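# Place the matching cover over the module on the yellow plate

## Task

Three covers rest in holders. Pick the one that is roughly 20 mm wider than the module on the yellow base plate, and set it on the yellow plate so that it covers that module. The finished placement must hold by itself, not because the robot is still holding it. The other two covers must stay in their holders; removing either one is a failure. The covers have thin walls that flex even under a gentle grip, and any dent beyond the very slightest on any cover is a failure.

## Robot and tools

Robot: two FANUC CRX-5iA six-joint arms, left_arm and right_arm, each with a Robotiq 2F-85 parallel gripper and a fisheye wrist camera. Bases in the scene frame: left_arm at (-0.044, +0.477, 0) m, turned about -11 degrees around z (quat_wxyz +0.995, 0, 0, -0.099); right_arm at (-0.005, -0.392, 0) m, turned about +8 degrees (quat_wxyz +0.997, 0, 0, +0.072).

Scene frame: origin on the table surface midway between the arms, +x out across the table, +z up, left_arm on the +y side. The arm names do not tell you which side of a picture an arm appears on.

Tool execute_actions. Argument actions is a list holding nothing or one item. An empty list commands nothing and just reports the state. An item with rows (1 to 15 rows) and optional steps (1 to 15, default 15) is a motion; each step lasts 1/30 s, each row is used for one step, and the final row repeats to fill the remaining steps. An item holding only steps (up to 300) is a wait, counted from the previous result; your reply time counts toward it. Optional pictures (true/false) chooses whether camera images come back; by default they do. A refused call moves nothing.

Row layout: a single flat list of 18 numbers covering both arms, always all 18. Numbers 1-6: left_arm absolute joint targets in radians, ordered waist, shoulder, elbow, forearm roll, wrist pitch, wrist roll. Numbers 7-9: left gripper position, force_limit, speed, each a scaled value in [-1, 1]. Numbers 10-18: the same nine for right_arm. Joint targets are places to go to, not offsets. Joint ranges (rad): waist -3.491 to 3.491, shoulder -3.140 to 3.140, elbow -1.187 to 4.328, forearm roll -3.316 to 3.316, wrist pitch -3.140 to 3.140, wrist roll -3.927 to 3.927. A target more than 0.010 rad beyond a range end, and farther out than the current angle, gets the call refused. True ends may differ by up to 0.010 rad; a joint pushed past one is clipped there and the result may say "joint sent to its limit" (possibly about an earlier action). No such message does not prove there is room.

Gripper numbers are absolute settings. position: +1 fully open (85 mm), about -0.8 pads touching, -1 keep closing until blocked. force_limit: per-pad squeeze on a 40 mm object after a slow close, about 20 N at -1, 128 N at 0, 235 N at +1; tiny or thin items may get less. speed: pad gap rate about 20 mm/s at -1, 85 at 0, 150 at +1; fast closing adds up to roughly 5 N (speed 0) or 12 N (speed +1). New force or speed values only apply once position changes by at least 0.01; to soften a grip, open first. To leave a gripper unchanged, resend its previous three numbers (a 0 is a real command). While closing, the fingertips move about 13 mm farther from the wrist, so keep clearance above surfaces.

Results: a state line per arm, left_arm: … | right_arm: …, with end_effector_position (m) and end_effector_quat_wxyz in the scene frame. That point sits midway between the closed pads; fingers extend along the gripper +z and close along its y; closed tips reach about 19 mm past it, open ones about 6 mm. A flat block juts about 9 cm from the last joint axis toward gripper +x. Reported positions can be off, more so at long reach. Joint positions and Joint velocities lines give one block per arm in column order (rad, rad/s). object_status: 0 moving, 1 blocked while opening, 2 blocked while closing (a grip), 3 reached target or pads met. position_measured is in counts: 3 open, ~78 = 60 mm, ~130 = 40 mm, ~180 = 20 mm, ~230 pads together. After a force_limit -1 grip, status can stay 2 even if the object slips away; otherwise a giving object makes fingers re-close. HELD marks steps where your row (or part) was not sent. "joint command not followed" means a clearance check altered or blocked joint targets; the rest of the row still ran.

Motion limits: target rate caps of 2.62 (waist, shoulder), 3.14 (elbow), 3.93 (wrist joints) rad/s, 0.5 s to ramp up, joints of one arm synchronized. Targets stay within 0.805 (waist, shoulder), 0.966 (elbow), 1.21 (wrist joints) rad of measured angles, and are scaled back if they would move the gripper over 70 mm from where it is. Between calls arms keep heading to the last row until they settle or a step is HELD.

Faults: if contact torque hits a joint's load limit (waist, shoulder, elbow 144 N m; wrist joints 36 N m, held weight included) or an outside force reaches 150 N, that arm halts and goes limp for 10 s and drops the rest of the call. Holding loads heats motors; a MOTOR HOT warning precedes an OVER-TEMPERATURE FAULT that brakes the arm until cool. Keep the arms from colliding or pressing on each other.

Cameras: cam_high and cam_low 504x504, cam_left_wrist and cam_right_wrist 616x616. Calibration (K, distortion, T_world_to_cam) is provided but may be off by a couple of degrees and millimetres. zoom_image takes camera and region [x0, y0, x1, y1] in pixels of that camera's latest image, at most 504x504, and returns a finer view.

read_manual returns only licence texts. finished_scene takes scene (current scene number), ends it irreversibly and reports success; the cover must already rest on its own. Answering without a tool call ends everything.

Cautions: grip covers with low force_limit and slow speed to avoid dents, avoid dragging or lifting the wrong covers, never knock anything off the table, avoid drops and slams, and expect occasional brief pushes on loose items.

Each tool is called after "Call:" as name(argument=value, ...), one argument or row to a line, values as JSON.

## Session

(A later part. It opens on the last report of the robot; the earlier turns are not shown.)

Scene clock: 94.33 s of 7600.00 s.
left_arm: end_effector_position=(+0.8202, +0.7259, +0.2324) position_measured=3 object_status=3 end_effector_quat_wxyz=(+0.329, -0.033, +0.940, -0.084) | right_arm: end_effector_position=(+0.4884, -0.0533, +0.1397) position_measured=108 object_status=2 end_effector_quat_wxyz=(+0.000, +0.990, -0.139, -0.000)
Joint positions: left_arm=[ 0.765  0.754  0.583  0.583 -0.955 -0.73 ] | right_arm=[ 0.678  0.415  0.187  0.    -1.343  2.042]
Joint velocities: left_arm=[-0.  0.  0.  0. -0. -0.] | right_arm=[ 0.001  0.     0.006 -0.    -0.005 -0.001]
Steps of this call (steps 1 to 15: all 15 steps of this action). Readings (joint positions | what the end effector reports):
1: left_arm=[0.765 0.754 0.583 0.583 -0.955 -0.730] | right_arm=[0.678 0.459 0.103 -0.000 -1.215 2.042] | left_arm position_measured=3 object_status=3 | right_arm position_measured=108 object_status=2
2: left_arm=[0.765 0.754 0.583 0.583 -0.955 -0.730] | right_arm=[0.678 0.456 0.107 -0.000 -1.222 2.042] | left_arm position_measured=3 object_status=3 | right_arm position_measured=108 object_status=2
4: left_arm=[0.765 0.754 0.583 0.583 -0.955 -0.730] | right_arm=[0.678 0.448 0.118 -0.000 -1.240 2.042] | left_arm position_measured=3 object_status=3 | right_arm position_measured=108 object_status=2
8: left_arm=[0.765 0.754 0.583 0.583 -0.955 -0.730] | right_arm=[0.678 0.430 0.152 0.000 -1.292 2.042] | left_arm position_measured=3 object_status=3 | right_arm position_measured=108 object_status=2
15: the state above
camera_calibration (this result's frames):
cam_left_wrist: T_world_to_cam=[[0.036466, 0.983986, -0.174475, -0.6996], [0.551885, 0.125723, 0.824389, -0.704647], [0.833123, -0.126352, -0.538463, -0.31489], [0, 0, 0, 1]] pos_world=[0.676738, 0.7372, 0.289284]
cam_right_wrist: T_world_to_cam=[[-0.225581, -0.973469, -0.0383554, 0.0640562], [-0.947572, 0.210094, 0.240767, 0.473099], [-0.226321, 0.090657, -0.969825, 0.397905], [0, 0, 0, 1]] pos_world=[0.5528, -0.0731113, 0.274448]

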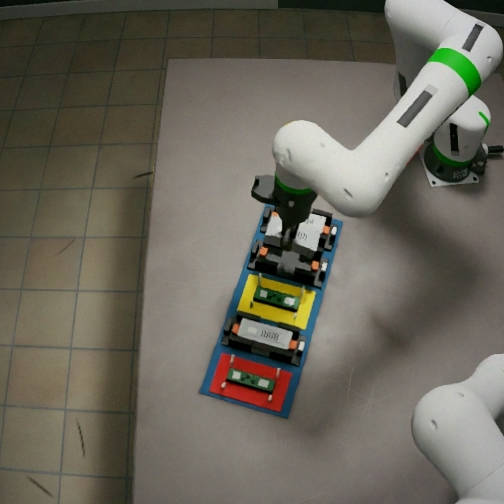

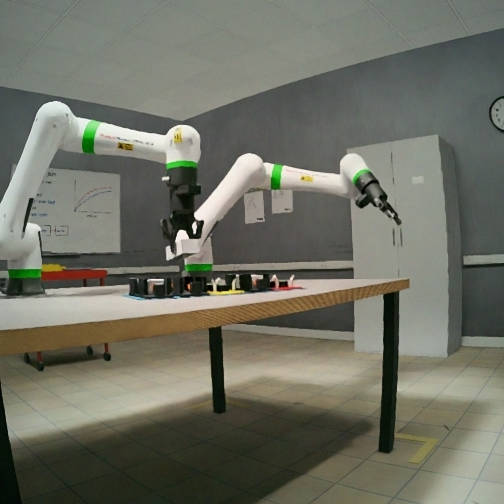

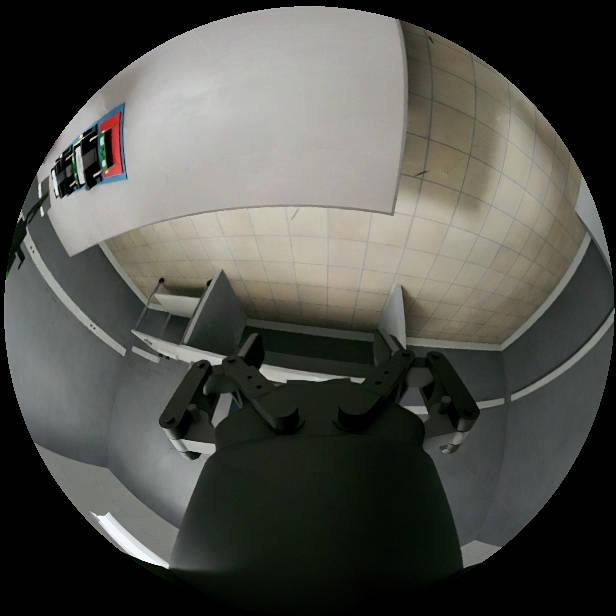

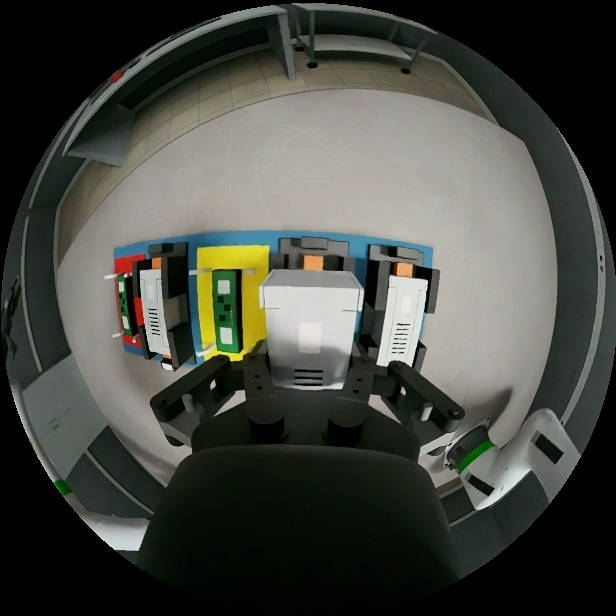

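Call:
execute_actions(
  actions=[
    {"rows":[[0.765,0.754,0.583,0.583,-0.955,-0.73,1,0,1,0.696,0.47,0.27,0,-1.371,2.023,-1,-0.65,-1],[0.765,0.754,0.583,0.583,-0.955,-0.73,1,0,1,0.696,0.47,0.27,0,-1.371,2.023,-1,-0.65,-1],[0.765,0.754,0.583,0.583,-0.955,-0.73,1,0,1,0.714,0.53,0.358,0,-1.399,2.004,-1,-0.65,-1],[0.765,0.754,0.583,0.583,-0.955,-0.73,1,0,1,0.714,0.53,0.358,0,-1.399,2.004,-1,-0.65,-1],[0.765,0.754,0.583,0.583,-0.955,-0.73,1,0,1,0.732,0.587,0.444,0,-1.427,1.985,-1,-0.65,-1],[0.765,0.754,0.583,0.583,-0.955,-0.73,1,0,1,0.732,0.587,0.444,0,-1.427,1.985,-1,-0.65,-1],[0.765,0.754,0.583,0.583,-0.955,-0.73,1,0,1,0.7505,0.6448,0.5296,0,-1.4556,1.9665,-1,-0.65,-1]],"steps":15},
  ],
  pictures=false,
)

Call:
execute_actions(
  actions=[
    {"rows":[[0.765,0.754,0.583,0.583,-0.955,-0.73,1,0,1,0.7505,0.6535,0.496,0,-1.4135,1.9665,-1,-0.65,-1],[0.765,0.754,0.583,0.583,-0.955,-0.73,1,0,1,0.7505,0.6535,0.496,0,-1.4135,1.9665,-1,-0.65,-1],[0.765,0.754,0.583,0.583,-0.955,-0.73,1,0,1,0.7505,0.6535,0.496,0,-1.4135,1.9665,-1,-0.65,-1],[0.765,0.754,0.583,0.583,-0.955,-0.73,1,0,1,0.7505,0.6621,0.4628,0,-1.3715,1.9665,-1,-0.65,-1]],"steps":15},
  ],
)

Call:
zoom_image(
  camera="cam_low",
  region=[120,200,320,320],
)

Scene clock: 96.77 s of 7600.00 s.
left_arm: end_effector_position=(+0.8202, +0.7259, +0.2324) position_measured=3 object_status=3 end_effector_quat_wxyz=(+0.329, -0.033, +0.940, -0.084) | right_arm: end_effector_position=(+0.5184, +0.0509, +0.1399) position_measured=108 object_status=2 end_effector_quat_wxyz=(+0.000, +0.990, -0.140, -0.000)
Joint positions: left_arm=[ 0.765  0.754  0.583  0.583 -0.955 -0.73 ] | right_arm=[ 0.75   0.644  0.528 -0.    -1.455  1.967]
Joint velocities: left_arm=[-0.001 -0.     0.002  0.001  0.001 -0.   ] | right_arm=[ 0.013  0.045  0.068  0.001 -0.022 -0.015]
Steps of this call (steps 1 to 15: the robot went on to your last target; steps 16 to 58: nothing new was sent; steps 59 to 73: all 15 steps of this action). Readings (joint positions | what the end effector reports):
59: left_arm=[0.765 0.754 0.583 0.583 -0.955 -0.730] | right_arm=[0.678 0.415 0.188 -0.000 -1.343 2.042] | left_arm position_measured=3 object_status=3 | right_arm position_measured=108 object_status=2
60: left_arm=[0.765 0.754 0.583 0.583 -0.955 -0.730] | right_arm=[0.679 0.419 0.193 -0.000 -1.345 2.041] | left_arm position_measured=3 object_status=3 | right_arm position_measured=108 object_status=2
62: left_arm=[0.765 0.754 0.583 0.583 -0.955 -0.730] | right_arm=[0.686 0.440 0.225 -0.000 -1.356 2.034] | left_arm position_measured=3 object_status=3 | right_arm position_measured=108 object_status=2
66: left_arm=[0.765 0.754 0.583 0.583 -0.955 -0.730] | right_arm=[0.715 0.532 0.363 -0.000 -1.401 2.003] | left_arm position_measured=3 object_status=3 | right_arm position_measured=108 object_status=2
73: the state above

Scene clock: 97.27 s of 7600.00 s.
left_arm: end_effector_position=(+0.8202, +0.7259, +0.2324) position_measured=3 object_status=3 end_effector_quat_wxyz=(+0.329, -0.033, +0.940, -0.084) | right_arm: end_effector_position=(+0.5186, +0.0512, +0.1000) position_measured=108 object_status=2 end_effector_quat_wxyz=(+0.000, +0.990, -0.140, -0.000)
Joint positions: left_arm=[ 0.765  0.754  0.583  0.583 -0.955 -0.73 ] | right_arm=[ 0.75   0.662  0.463 -0.    -1.372  1.967]
Joint velocities: left_arm=[ 0.001 -0.    -0.001 -0.001 -0.001 -0.   ] | right_arm=[ 0.001  0.    -0.001  0.     0.     0.   ]
Steps of this call (steps 1 to 15: all 15 steps of this action). Readings (joint positions | what the end effector reports):
1: left_arm=[0.765 0.754 0.583 0.583 -0.955 -0.730] | right_arm=[0.750 0.645 0.529 -0.000 -1.455 1.967] | left_arm position_measured=3 object_status=3 | right_arm position_measured=108 object_status=2
2: left_arm=[0.765 0.754 0.583 0.583 -0.955 -0.730] | right_arm=[0.750 0.646 0.524 0.000 -1.448 1.967] | left_arm position_measured=3 object_status=3 | right_arm position_measured=108 object_status=2
4: left_arm=[0.765 0.754 0.583 0.583 -0.955 -0.730] | right_arm=[0.750 0.652 0.502 0.000 -1.421 1.967] | left_arm position_measured=3 object_status=3 | right_arm position_measured=108 object_status=2
8: left_arm=[0.765 0.754 0.583 0.583 -0.955 -0.730] | right_arm=[0.750 0.662 0.465 -0.000 -1.374 1.967] | left_arm position_measured=3 object_status=3 | right_arm position_measured=108 object_status=2
15: the state above
camera_calibration (this result's frames):
cam_left_wrist: T_world_to_cam=[[0.0364663, 0.983986, -0.174475, -0.6996], [0.551885, 0.125723, 0.824389, -0.704647], [0.833122, -0.126352, -0.538463, -0.31489], [0, 0, 0, 1]] pos_world=[0.676738, 0.7372, 0.289284]
cam_right_wrist: T_world_to_cam=[[-0.228575, -0.972767, -0.0384488, 0.172622], [-0.946928, 0.212988, 0.240758, 0.488802], [-0.226012, 0.0914395, -0.969823, 0.356605], [0, 0, 0, 1]] pos_world=[0.582914, 0.0312041, 0.234798]

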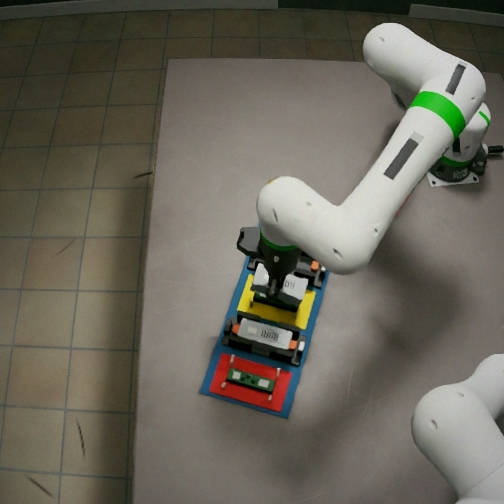

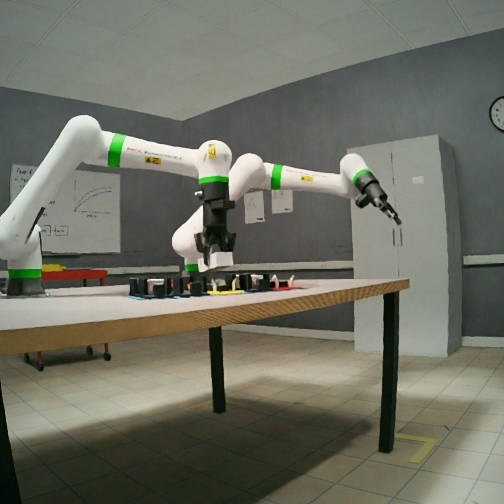

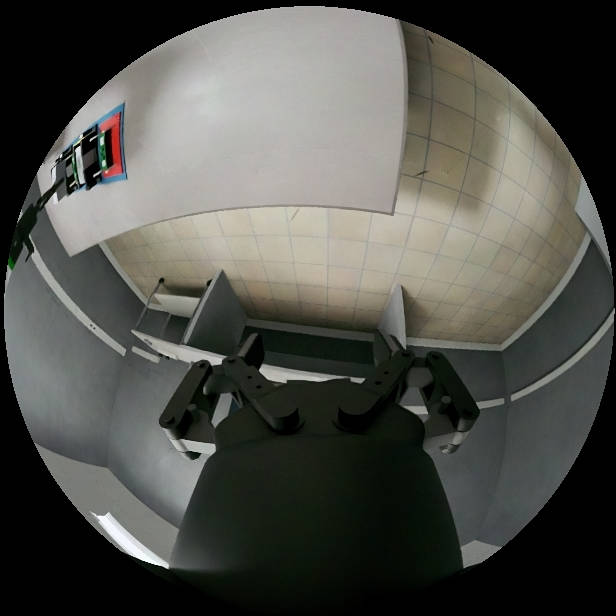

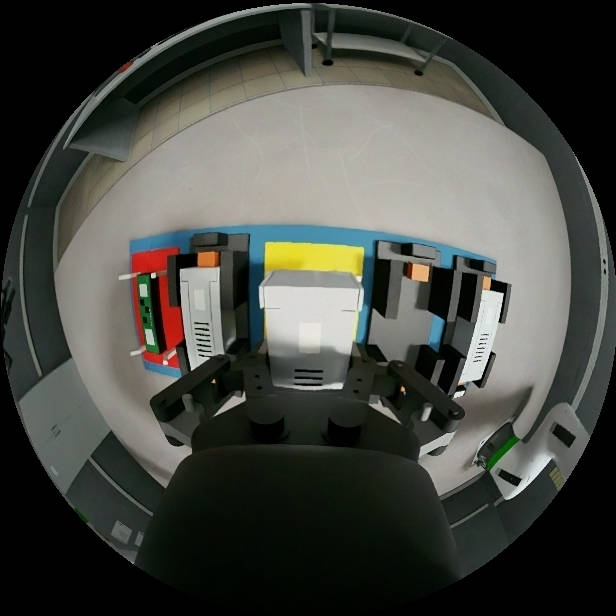

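Region (120, 200, 320, 320) of cam_low's 504x504 image, scaled by 2.520, with more detail than that image has; it fills the top 302 rows of this view, and the rest is white.

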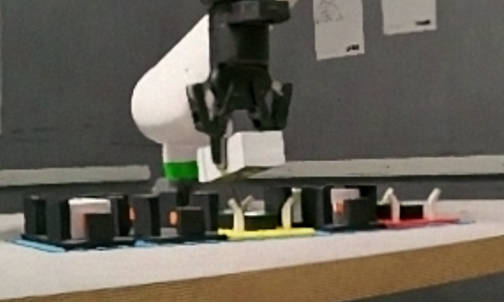

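Call:
execute_actions(
  actions=[
    {"rows":[[0.765,0.754,0.583,0.583,-0.955,-0.73,1,0,1,0.7505,0.6685,0.449,0,-1.3515,1.9665,-1,-0.65,-1],[0.765,0.754,0.583,0.583,-0.955,-0.73,1,0,1,0.7505,0.6685,0.449,0,-1.3515,1.9665,-1,-0.65,-1],[0.765,0.754,0.583,0.583,-0.955,-0.73,1,0,1,0.7505,0.6685,0.449,0,-1.3515,1.9665,-1,-0.65,-1],[0.765,0.754,0.583,0.583,-0.955,-0.73,1,0,1,0.7505,0.675,0.4355,0,-1.3314,1.9665,-1,-0.65,-1],[0.765,0.754,0.583,0.583,-0.955,-0.73,1,0,1,0.7505,0.675,0.4355,0,-1.3314,1.9665,-1,-0.65,-1],[0.765,0.754,0.583,0.583,-0.955,-0.73,1,0,1,0.7505,0.675,0.4355,0,-1.3314,1.9665,-1,-0.65,-1],[0.765,0.754,0.583,0.583,-0.955,-0.73,1,0,1,0.7505,0.6814,0.4218,0,-1.3113,1.9665,-1,-0.65,-1]],"steps":15},
  ],
)

Call:
zoom_image(
  camera="cam_low",
  region=[170,230,310,310],
)

Scene clock: 99.13 s of 7600.00 s.
left_arm: end_effector_position=(+0.8202, +0.7259, +0.2324) position_measured=3 object_status=3 end_effector_quat_wxyz=(+0.329, -0.033, +0.940, -0.084) | right_arm: end_effector_position=(+0.5187, +0.0515, +0.0700) position_measured=108 object_status=2 end_effector_quat_wxyz=(-0.000, +0.990, -0.140, -0.000)
Joint positions: left_arm=[ 0.765  0.754  0.583  0.583 -0.955 -0.73 ] | right_arm=[ 0.751  0.681  0.422 -0.    -1.311  1.967]
Joint velocities: left_arm=[ 0.    -0.    -0.     0.001  0.    -0.   ] | right_arm=[ 0.     0.001 -0.001  0.001  0.001 -0.   ]
Steps of this call (steps 1 to 15: the robot went on to your last target; steps 16 to 41: nothing new was sent; steps 42 to 56: all 15 steps of this action). Readings (joint positions | what the end effector reports):
42: left_arm=[0.765 0.754 0.583 0.583 -0.955 -0.730] | right_arm=[0.751 0.662 0.462 -0.000 -1.371 1.967] | left_arm position_measured=3 object_status=3 | right_arm position_measured=108 object_status=2
43: left_arm=[0.765 0.754 0.583 0.583 -0.955 -0.730] | right_arm=[0.751 0.664 0.458 0.000 -1.364 1.966] | left_arm position_measured=3 object_status=3 | right_arm position_measured=108 object_status=2
45: left_arm=[0.765 0.754 0.583 0.583 -0.955 -0.730] | right_arm=[0.751 0.668 0.449 0.000 -1.353 1.966] | left_arm position_measured=3 object_status=3 | right_arm position_measured=108 object_status=2
49: left_arm=[0.765 0.754 0.583 0.583 -0.955 -0.730] | right_arm=[0.751 0.677 0.431 0.000 -1.325 1.966] | left_arm position_measured=3 object_status=3 | right_arm position_measured=108 object_status=2
56: the state above
camera_calibration (this result's frames):
cam_left_wrist: T_world_to_cam=[[0.0364664, 0.983986, -0.174475, -0.6996], [0.551885, 0.125723, 0.824389, -0.704647], [0.833122, -0.126353, -0.538463, -0.31489], [0, 0, 0, 1]] pos_world=[0.676738, 0.7372, 0.289284]
cam_right_wrist: T_world_to_cam=[[-0.228503, -0.972783, -0.038476, 0.171715], [-0.946949, 0.212913, 0.240741, 0.496139], [-0.225996, 0.0914448, -0.969827, 0.327449], [0, 0, 0, 1]] pos_world=[0.583058, 0.0314639, 0.204735]

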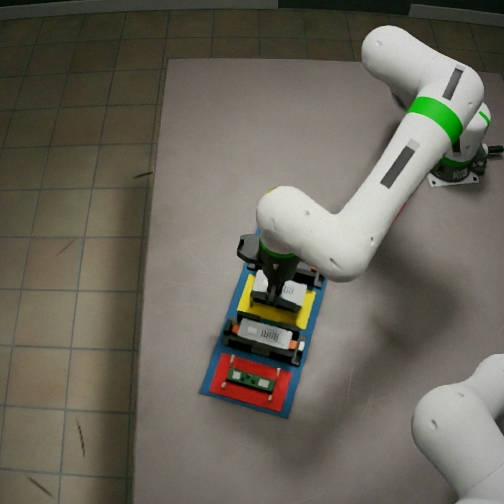

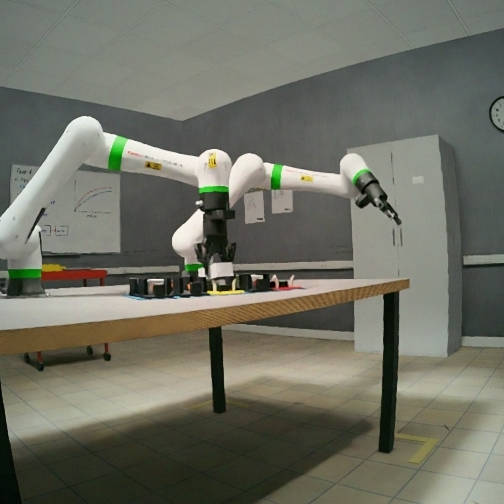

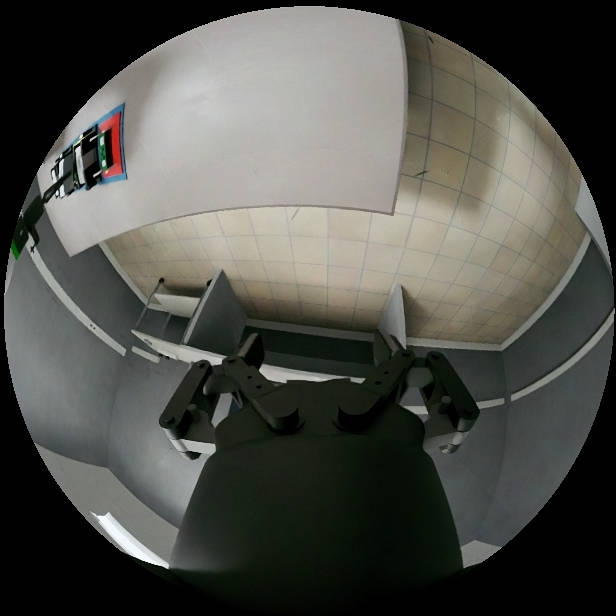

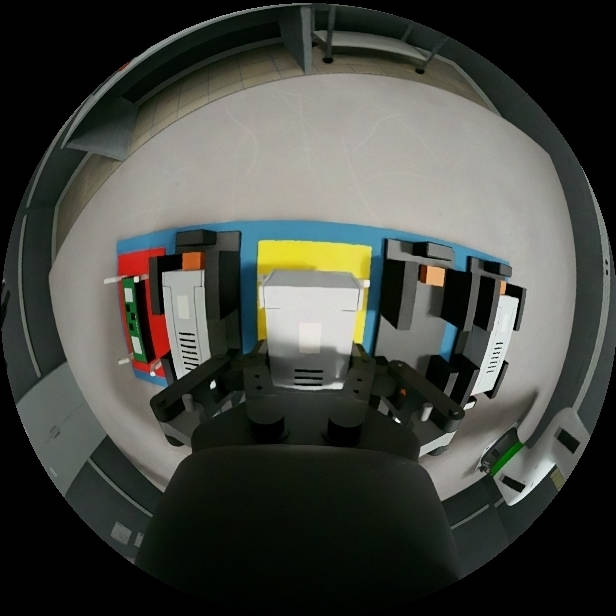

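Region (170, 230, 310, 310) of cam_low's 504x504 image, scaled by 3.600, with more detail than that image has; it fills the top 288 rows of this view, and the rest is white.

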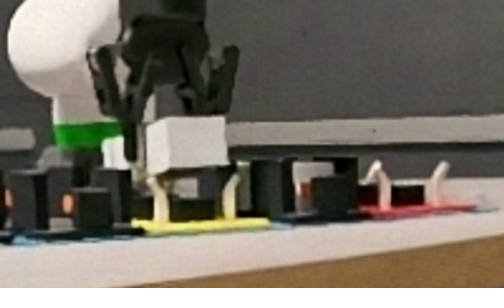

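Call:
execute_actions(
  actions=[
    {"rows":[[0.765,0.754,0.583,0.583,-0.955,-0.73,1,0,1,0.7505,0.6846,0.415,0,-1.3012,1.9665,-1,-0.65,-1],[0.765,0.754,0.583,0.583,-0.955,-0.73,1,0,1,0.7505,0.6846,0.415,0,-1.3012,1.9665,-1,-0.65,-1],[0.765,0.754,0.583,0.583,-0.955,-0.73,1,0,1,0.7505,0.6878,0.4082,0,-1.2912,1.9665,-1,-0.65,-1],[0.765,0.754,0.583,0.583,-0.955,-0.73,1,0,1,0.7505,0.6878,0.4082,0,-1.2912,1.9665,-1,-0.65,-1],[0.765,0.754,0.583,0.583,-0.955,-0.73,1,0,1,0.7505,0.691,0.4019,0,-1.2817,1.9665,-1,-0.65,-1],[0.765,0.754,0.583,0.583,-0.955,-0.73,1,0,1,0.7505,0.691,0.4019,0,-1.2817,1.9665,-1,-0.65,-1],[0.765,0.754,0.583,0.583,-0.955,-0.73,1,0,1,0.7505,0.6943,0.3957,0,-1.2722,1.9665,-1,-0.65,-1],[0.765,0.754,0.583,0.583,-0.955,-0.73,1,0,1,0.7505,0.6943,0.3957,0,-1.2722,1.9665,-1,-0.65,-1],[0.765,0.754,0.583,0.583,-0.955,-0.73,1,0,1,0.7505,0.6976,0.3897,0,-1.2629,1.9665,-1,-0.65,-1]],"steps":15},
  ],
)

Call:
zoom_image(
  camera="cam_low",
  region=[170,230,310,310],
)

Scene clock: 100.97 s of 7600.00 s.
left_arm: end_effector_position=(+0.8202, +0.7259, +0.2324) position_measured=3 object_status=3 end_effector_quat_wxyz=(+0.329, -0.033, +0.940, -0.084) | right_arm: end_effector_position=(+0.5183, +0.0510, +0.0458) position_measured=108 object_status=2 end_effector_quat_wxyz=(+0.000, +0.990, -0.140, +0.000)
Joint positions: left_arm=[ 0.765  0.754  0.583  0.583 -0.955 -0.73 ] | right_arm=[ 0.751  0.698  0.39   0.    -1.263  1.966]
Joint velocities: left_arm=[ 0.     0.001 -0.     0.001 -0.001  0.   ] | right_arm=[ 0.     0.    -0.002 -0.001  0.003  0.002]
Steps of this call (steps 1 to 15: the robot went on to your last target; steps 16 to 40: nothing new was sent; steps 41 to 55: all 15 steps of this action). Readings (joint positions | what the end effector reports):
41: left_arm=[0.765 0.754 0.583 0.583 -0.955 -0.730] | right_arm=[0.751 0.682 0.421 -0.000 -1.310 1.966] | left_arm position_measured=3 object_status=3 | right_arm position_measured=108 object_status=2
42: left_arm=[0.765 0.754 0.583 0.583 -0.955 -0.730] | right_arm=[0.751 0.683 0.419 0.000 -1.306 1.966] | left_arm position_measured=3 object_status=3 | right_arm position_measured=108 object_status=2
44: left_arm=[0.765 0.754 0.583 0.583 -0.955 -0.730] | right_arm=[0.751 0.686 0.413 0.000 -1.298 1.966] | left_arm position_measured=3 object_status=3 | right_arm position_measured=108 object_status=2
48: left_arm=[0.765 0.754 0.583 0.583 -0.955 -0.730] | right_arm=[0.751 0.692 0.400 0.000 -1.279 1.966] | left_arm position_measured=3 object_status=3 | right_arm position_measured=108 object_status=2
55: the state above
camera_calibration (this result's frames):
cam_left_wrist: T_world_to_cam=[[0.0364662, 0.983986, -0.174475, -0.6996], [0.551885, 0.125723, 0.824388, -0.704647], [0.833122, -0.126353, -0.538463, -0.31489], [0, 0, 0, 1]] pos_world=[0.676738, 0.7372, 0.289284]
cam_right_wrist: T_world_to_cam=[[-0.228557, -0.972773, -0.0384064, 0.170186], [-0.946942, 0.212984, 0.240706, 0.501686], [-0.225972, 0.0913835, -0.969838, 0.303932], [0, 0, 0, 1]] pos_world=[0.582645, 0.0309265, 0.180543]

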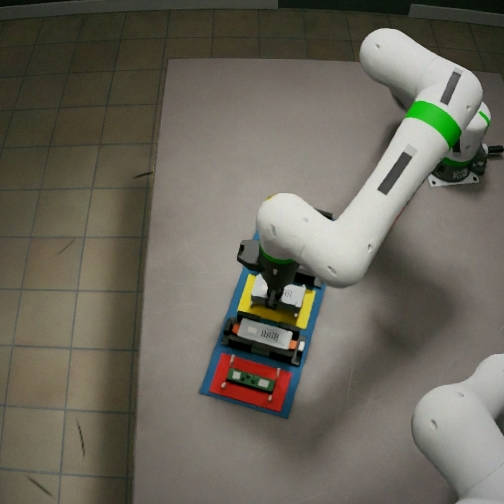

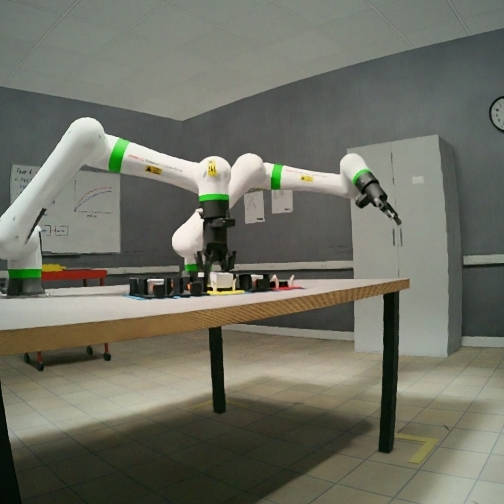

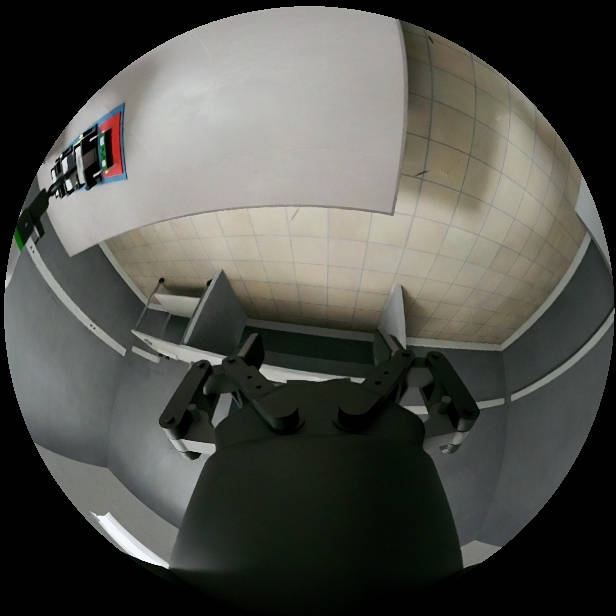

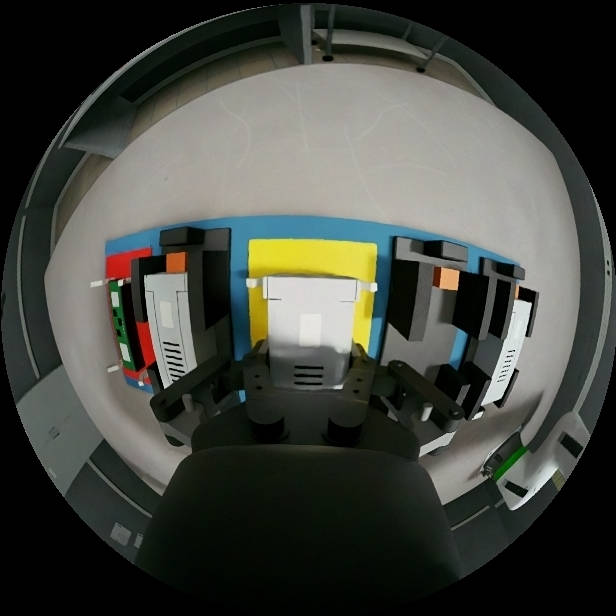

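Region (170, 230, 310, 310) of cam_low's 504x504 image, scaled by 3.600, with more detail than that image has; it fills the top 288 rows of this view, and the rest is white.

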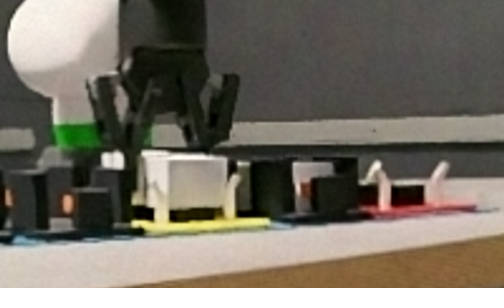

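Call:
execute_actions(
  actions=[
    {"rows":[[0.765,0.754,0.583,0.583,-0.955,-0.73,1,0,1,0.7505,0.699,0.387,0,-1.259,1.9665,-1,-0.65,-1],[0.765,0.754,0.583,0.583,-0.955,-0.73,1,0,1,0.7505,0.699,0.387,0,-1.259,1.9665,-1,-0.65,-1],[0.765,0.754,0.583,0.583,-0.955,-0.73,1,0,1,0.7505,0.699,0.387,0,-1.259,1.9665,-1,-0.65,-1],[0.765,0.754,0.583,0.583,-0.955,-0.73,1,0,1,0.7505,0.699,0.387,0,-1.259,1.9665,-1,-0.65,-1],[0.765,0.754,0.583,0.583,-0.955,-0.73,1,0,1,0.7505,0.699,0.387,0,-1.259,1.9665,0.45,-0.65,-0.6]],"steps":15},
  ],
  pictures=false,
)

Call:
execute_actions(
  actions=[
    {"steps":12},
  ],
)

Call:
zoom_image(
  camera="cam_low",
  region=[170,230,310,310],
)

Scene clock: 103.00 s of 7600.00 s.
left_arm: end_effector_position=(+0.8202, +0.7259, +0.2324) position_measured=3 object_status=3 end_effector_quat_wxyz=(+0.329, -0.033, +0.940, -0.084) | right_arm: end_effector_position=(+0.5182, +0.0508, +0.0437) position_measured=75 object_status=0 end_effector_quat_wxyz=(+0.000, +0.990, -0.140, -0.000)
Joint positions: left_arm=[ 0.765  0.754  0.583  0.583 -0.955 -0.73 ] | right_arm=[ 0.75   0.699  0.387 -0.    -1.259  1.967]
Joint velocities: left_arm=[ 0.     0.     0.001 -0.001  0.     0.   ] | right_arm=[-0.     0.    -0.    -0.     0.    -0.001]
Steps of this call (steps 1 to 15: the robot went on to your last target; steps 16 to 46: nothing new was sent; steps 47 to 61: all 15 steps of this action). Readings (joint positions | what the end effector reports):
47: left_arm=[0.765 0.754 0.583 0.583 -0.955 -0.730] | right_arm=[0.750 0.698 0.389 -0.000 -1.262 1.966] | left_arm position_measured=3 object_status=3 | right_arm position_measured=108 object_status=2
48: left_arm=[0.765 0.754 0.583 0.583 -0.955 -0.730] | right_arm=[0.750 0.698 0.388 -0.000 -1.261 1.966] | left_arm position_measured=3 object_status=3 | right_arm position_measured=108 object_status=2
50: left_arm=[0.765 0.754 0.583 0.583 -0.955 -0.730] | right_arm=[0.750 0.699 0.387 -0.000 -1.259 1.966] | left_arm position_measured=3 object_status=3 | right_arm position_measured=108 object_status=2
54: left_arm=[0.765 0.754 0.583 0.583 -0.955 -0.730] | right_arm=[0.750 0.699 0.387 -0.000 -1.259 1.966] | left_arm position_measured=3 object_status=3 | right_arm position_measured=101 object_status=0
61: the state above

Scene clock: 103.40 s of 7600.00 s.
left_arm: end_effector_position=(+0.8202, +0.7259, +0.2324) position_measured=3 object_status=3 end_effector_quat_wxyz=(+0.329, -0.033, +0.940, -0.084) | right_arm: end_effector_position=(+0.5182, +0.0508, +0.0437) position_measured=72 object_status=3 end_effector_quat_wxyz=(+0.000, +0.990, -0.140, -0.000)
Joint positions: left_arm=[ 0.765  0.754  0.583  0.583 -0.955 -0.73 ] | right_arm=[ 0.75   0.699  0.387 -0.    -1.259  1.967]
Joint velocities: left_arm=[-0.     0.    -0.001  0.001 -0.    -0.   ] | right_arm=[ 0.    -0.     0.    -0.001 -0.    -0.   ]
Steps of this call (steps 1 to 12: the robot went on to your last target). Readings (joint positions | what the end effector reports):
1: left_arm=[0.765 0.754 0.583 0.583 -0.955 -0.730] | right_arm=[0.750 0.699 0.387 -0.000 -1.259 1.967] | left_arm position_measured=3 object_status=3 | right_arm position_measured=74 object_status=0
2: left_arm=[0.765 0.754 0.583 0.583 -0.955 -0.730] | right_arm=[0.750 0.699 0.387 -0.000 -1.259 1.967] | left_arm position_measured=3 object_status=3 | right_arm position_measured=73 object_status=0
4: left_arm=[0.765 0.754 0.583 0.583 -0.955 -0.730] | right_arm=[0.750 0.699 0.387 -0.000 -1.259 1.967] | left_arm position_measured=3 object_status=3 | right_arm position_measured=72 object_status=0
8: left_arm=[0.765 0.754 0.583 0.583 -0.955 -0.730] | right_arm=[0.750 0.699 0.387 -0.000 -1.259 1.967] | left_arm position_measured=3 object_status=3 | right_arm position_measured=72 object_status=0
12: the state above
camera_calibration (this result's frames):
cam_left_wrist: T_world_to_cam=[[0.0364663, 0.983986, -0.174475, -0.6996], [0.551885, 0.125723, 0.824388, -0.704647], [0.833122, -0.126353, -0.538463, -0.31489], [0, 0, 0, 1]] pos_world=[0.676738, 0.7372, 0.289284]
cam_right_wrist: T_world_to_cam=[[-0.228537, -0.972783, -0.0382692, 0.169933], [-0.94691, 0.212984, 0.24083, 0.502103], [-0.226124, 0.091276, -0.969813, 0.301958], [0, 0, 0, 1]] pos_world=[0.582562, 0.0308061, 0.178424]

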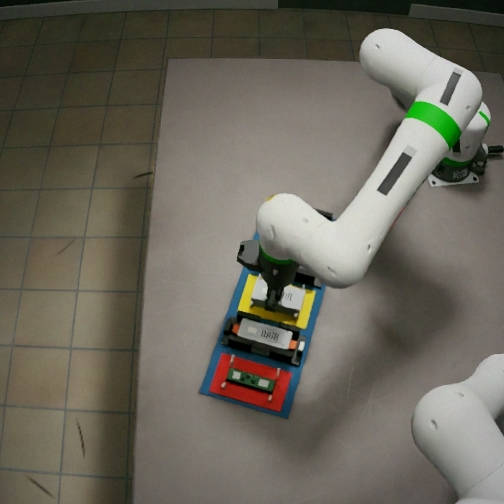

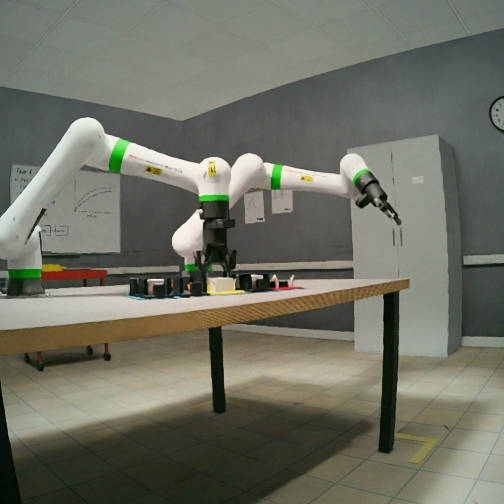

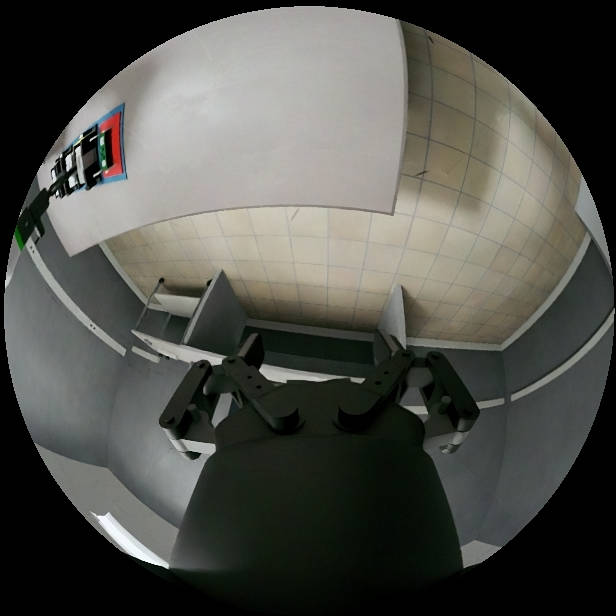

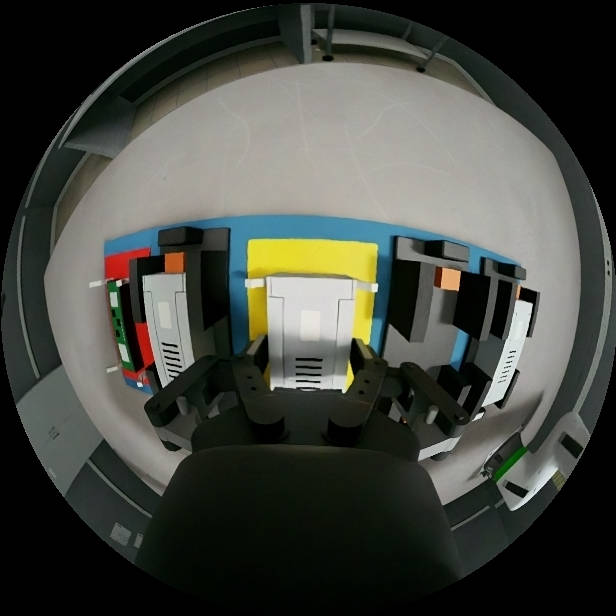

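Region (170, 230, 310, 310) of cam_low's 504x504 image, scaled by 3.600, with more detail than that image has; it fills the top 288 rows of this view, and the rest is white.

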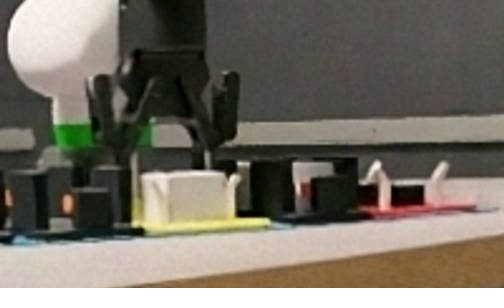

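Seated. Lift away.

Call:
execute_actions(
  actions=[
    {"rows":[[0.765,0.754,0.583,0.583,-0.955,-0.73,1,0,1,0.7505,0.6814,0.4218,0,-1.3113,1.9665,0.45,-0.65,-0.6],[0.765,0.754,0.583,0.583,-0.955,-0.73,1,0,1,0.7505,0.6814,0.4218,0,-1.3113,1.9665,0.45,-0.65,-0.6],[0.765,0.754,0.583,0.583,-0.955,-0.73,1,0,1,0.7505,0.6814,0.4218,0,-1.3113,1.9665,0.45,-0.65,-0.6],[0.765,0.754,0.583,0.583,-0.955,-0.73,1,0,1,0.7505,0.6621,0.4628,0,-1.3715,1.9665,0.45,-0.65,-0.6]],"steps":15},
  ],
)

Call:
finished_scene(
  scene=2,
)

Scene clock: 104.70 s of 7600.00 s.
left_arm: end_effector_position=(+0.8202, +0.7259, +0.2324) position_measured=3 object_status=3 end_effector_quat_wxyz=(+0.329, -0.033, +0.940, -0.084) | right_arm: end_effector_position=(+0.5186, +0.0512, +0.1001) position_measured=72 object_status=3 end_effector_quat_wxyz=(+0.000, +0.990, -0.140, +0.000)
Joint positions: left_arm=[ 0.765  0.754  0.583  0.583 -0.955 -0.73 ] | right_arm=[ 0.75   0.662  0.463  0.    -1.371  1.967]
Joint velocities: left_arm=[ 0.  0.  0.  0. -0. -0.] | right_arm=[ 0.    -0.    -0.    -0.002 -0.     0.   ]
Steps of this call (steps 1 to 15: the robot went on to your last target; steps 16 to 24: nothing new was sent; steps 25 to 39: all 15 steps of this action). Readings (joint positions | what the end effector reports):
25: left_arm=[0.765 0.754 0.583 0.583 -0.955 -0.730] | right_arm=[0.750 0.699 0.387 0.000 -1.260 1.967] | left_arm position_measured=3 object_status=3 | right_arm position_measured=72 object_status=3
26: left_arm=[0.765 0.754 0.583 0.583 -0.955 -0.730] | right_arm=[0.750 0.697 0.392 0.000 -1.267 1.967] | left_arm position_measured=3 object_status=3 | right_arm position_measured=72 object_status=3
28: left_arm=[0.765 0.754 0.583 0.583 -0.955 -0.730] | right_arm=[0.750 0.686 0.413 0.000 -1.298 1.967] | left_arm position_measured=3 object_status=3 | right_arm position_measured=72 object_status=3
32: left_arm=[0.765 0.754 0.583 0.583 -0.955 -0.730] | right_arm=[0.750 0.664 0.459 0.000 -1.365 1.967] | left_arm position_measured=3 object_status=3 | right_arm position_measured=72 object_status=3
39: the state above
camera_calibration (this result's frames):
cam_left_wrist: T_world_to_cam=[[0.036466, 0.983986, -0.174475, -0.6996], [0.551885, 0.125723, 0.824389, -0.704647], [0.833123, -0.126352, -0.538463, -0.31489], [0, 0, 0, 1]] pos_world=[0.676738, 0.7372, 0.289284]
cam_right_wrist: T_world_to_cam=[[-0.228519, -0.972781, -0.0384201, 0.172584], [-0.946952, 0.212945, 0.240698, 0.488812], [-0.225965, 0.091386, -0.969839, 0.356595], [0, 0, 0, 1]] pos_world=[0.582899, 0.0312082, 0.234815]

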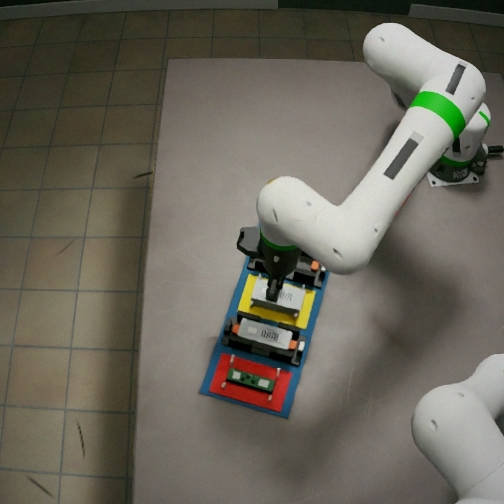

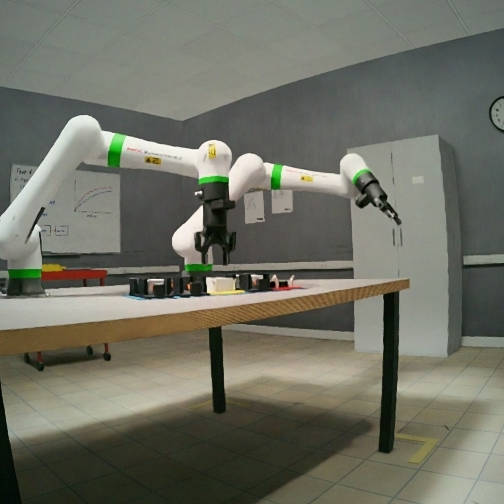

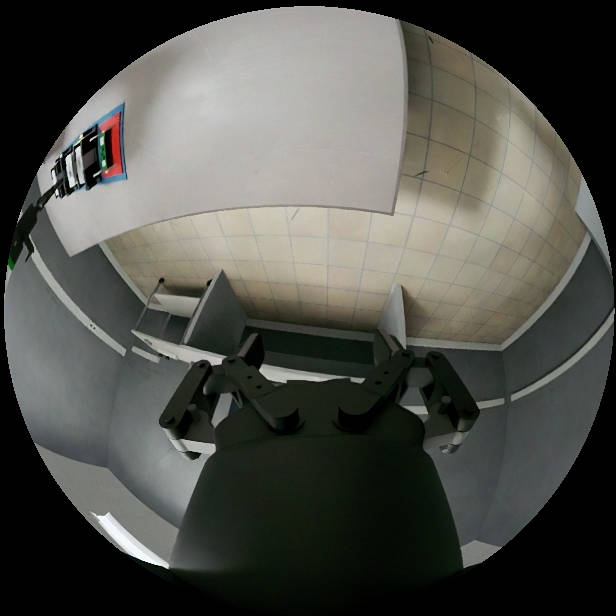

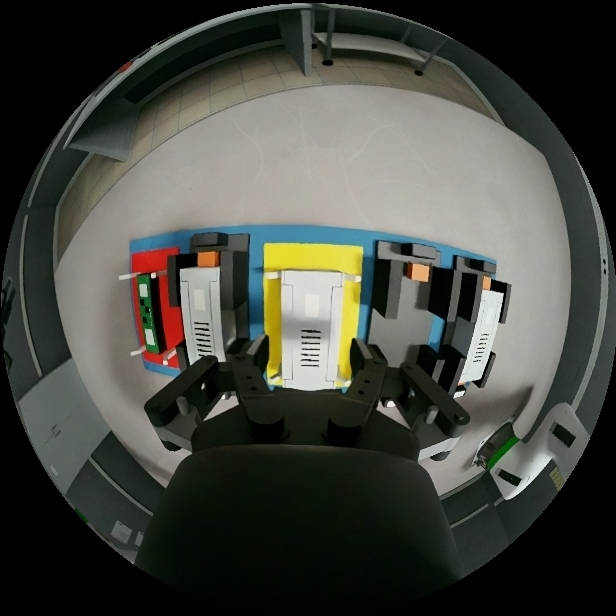

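The scene is finished: the task was done.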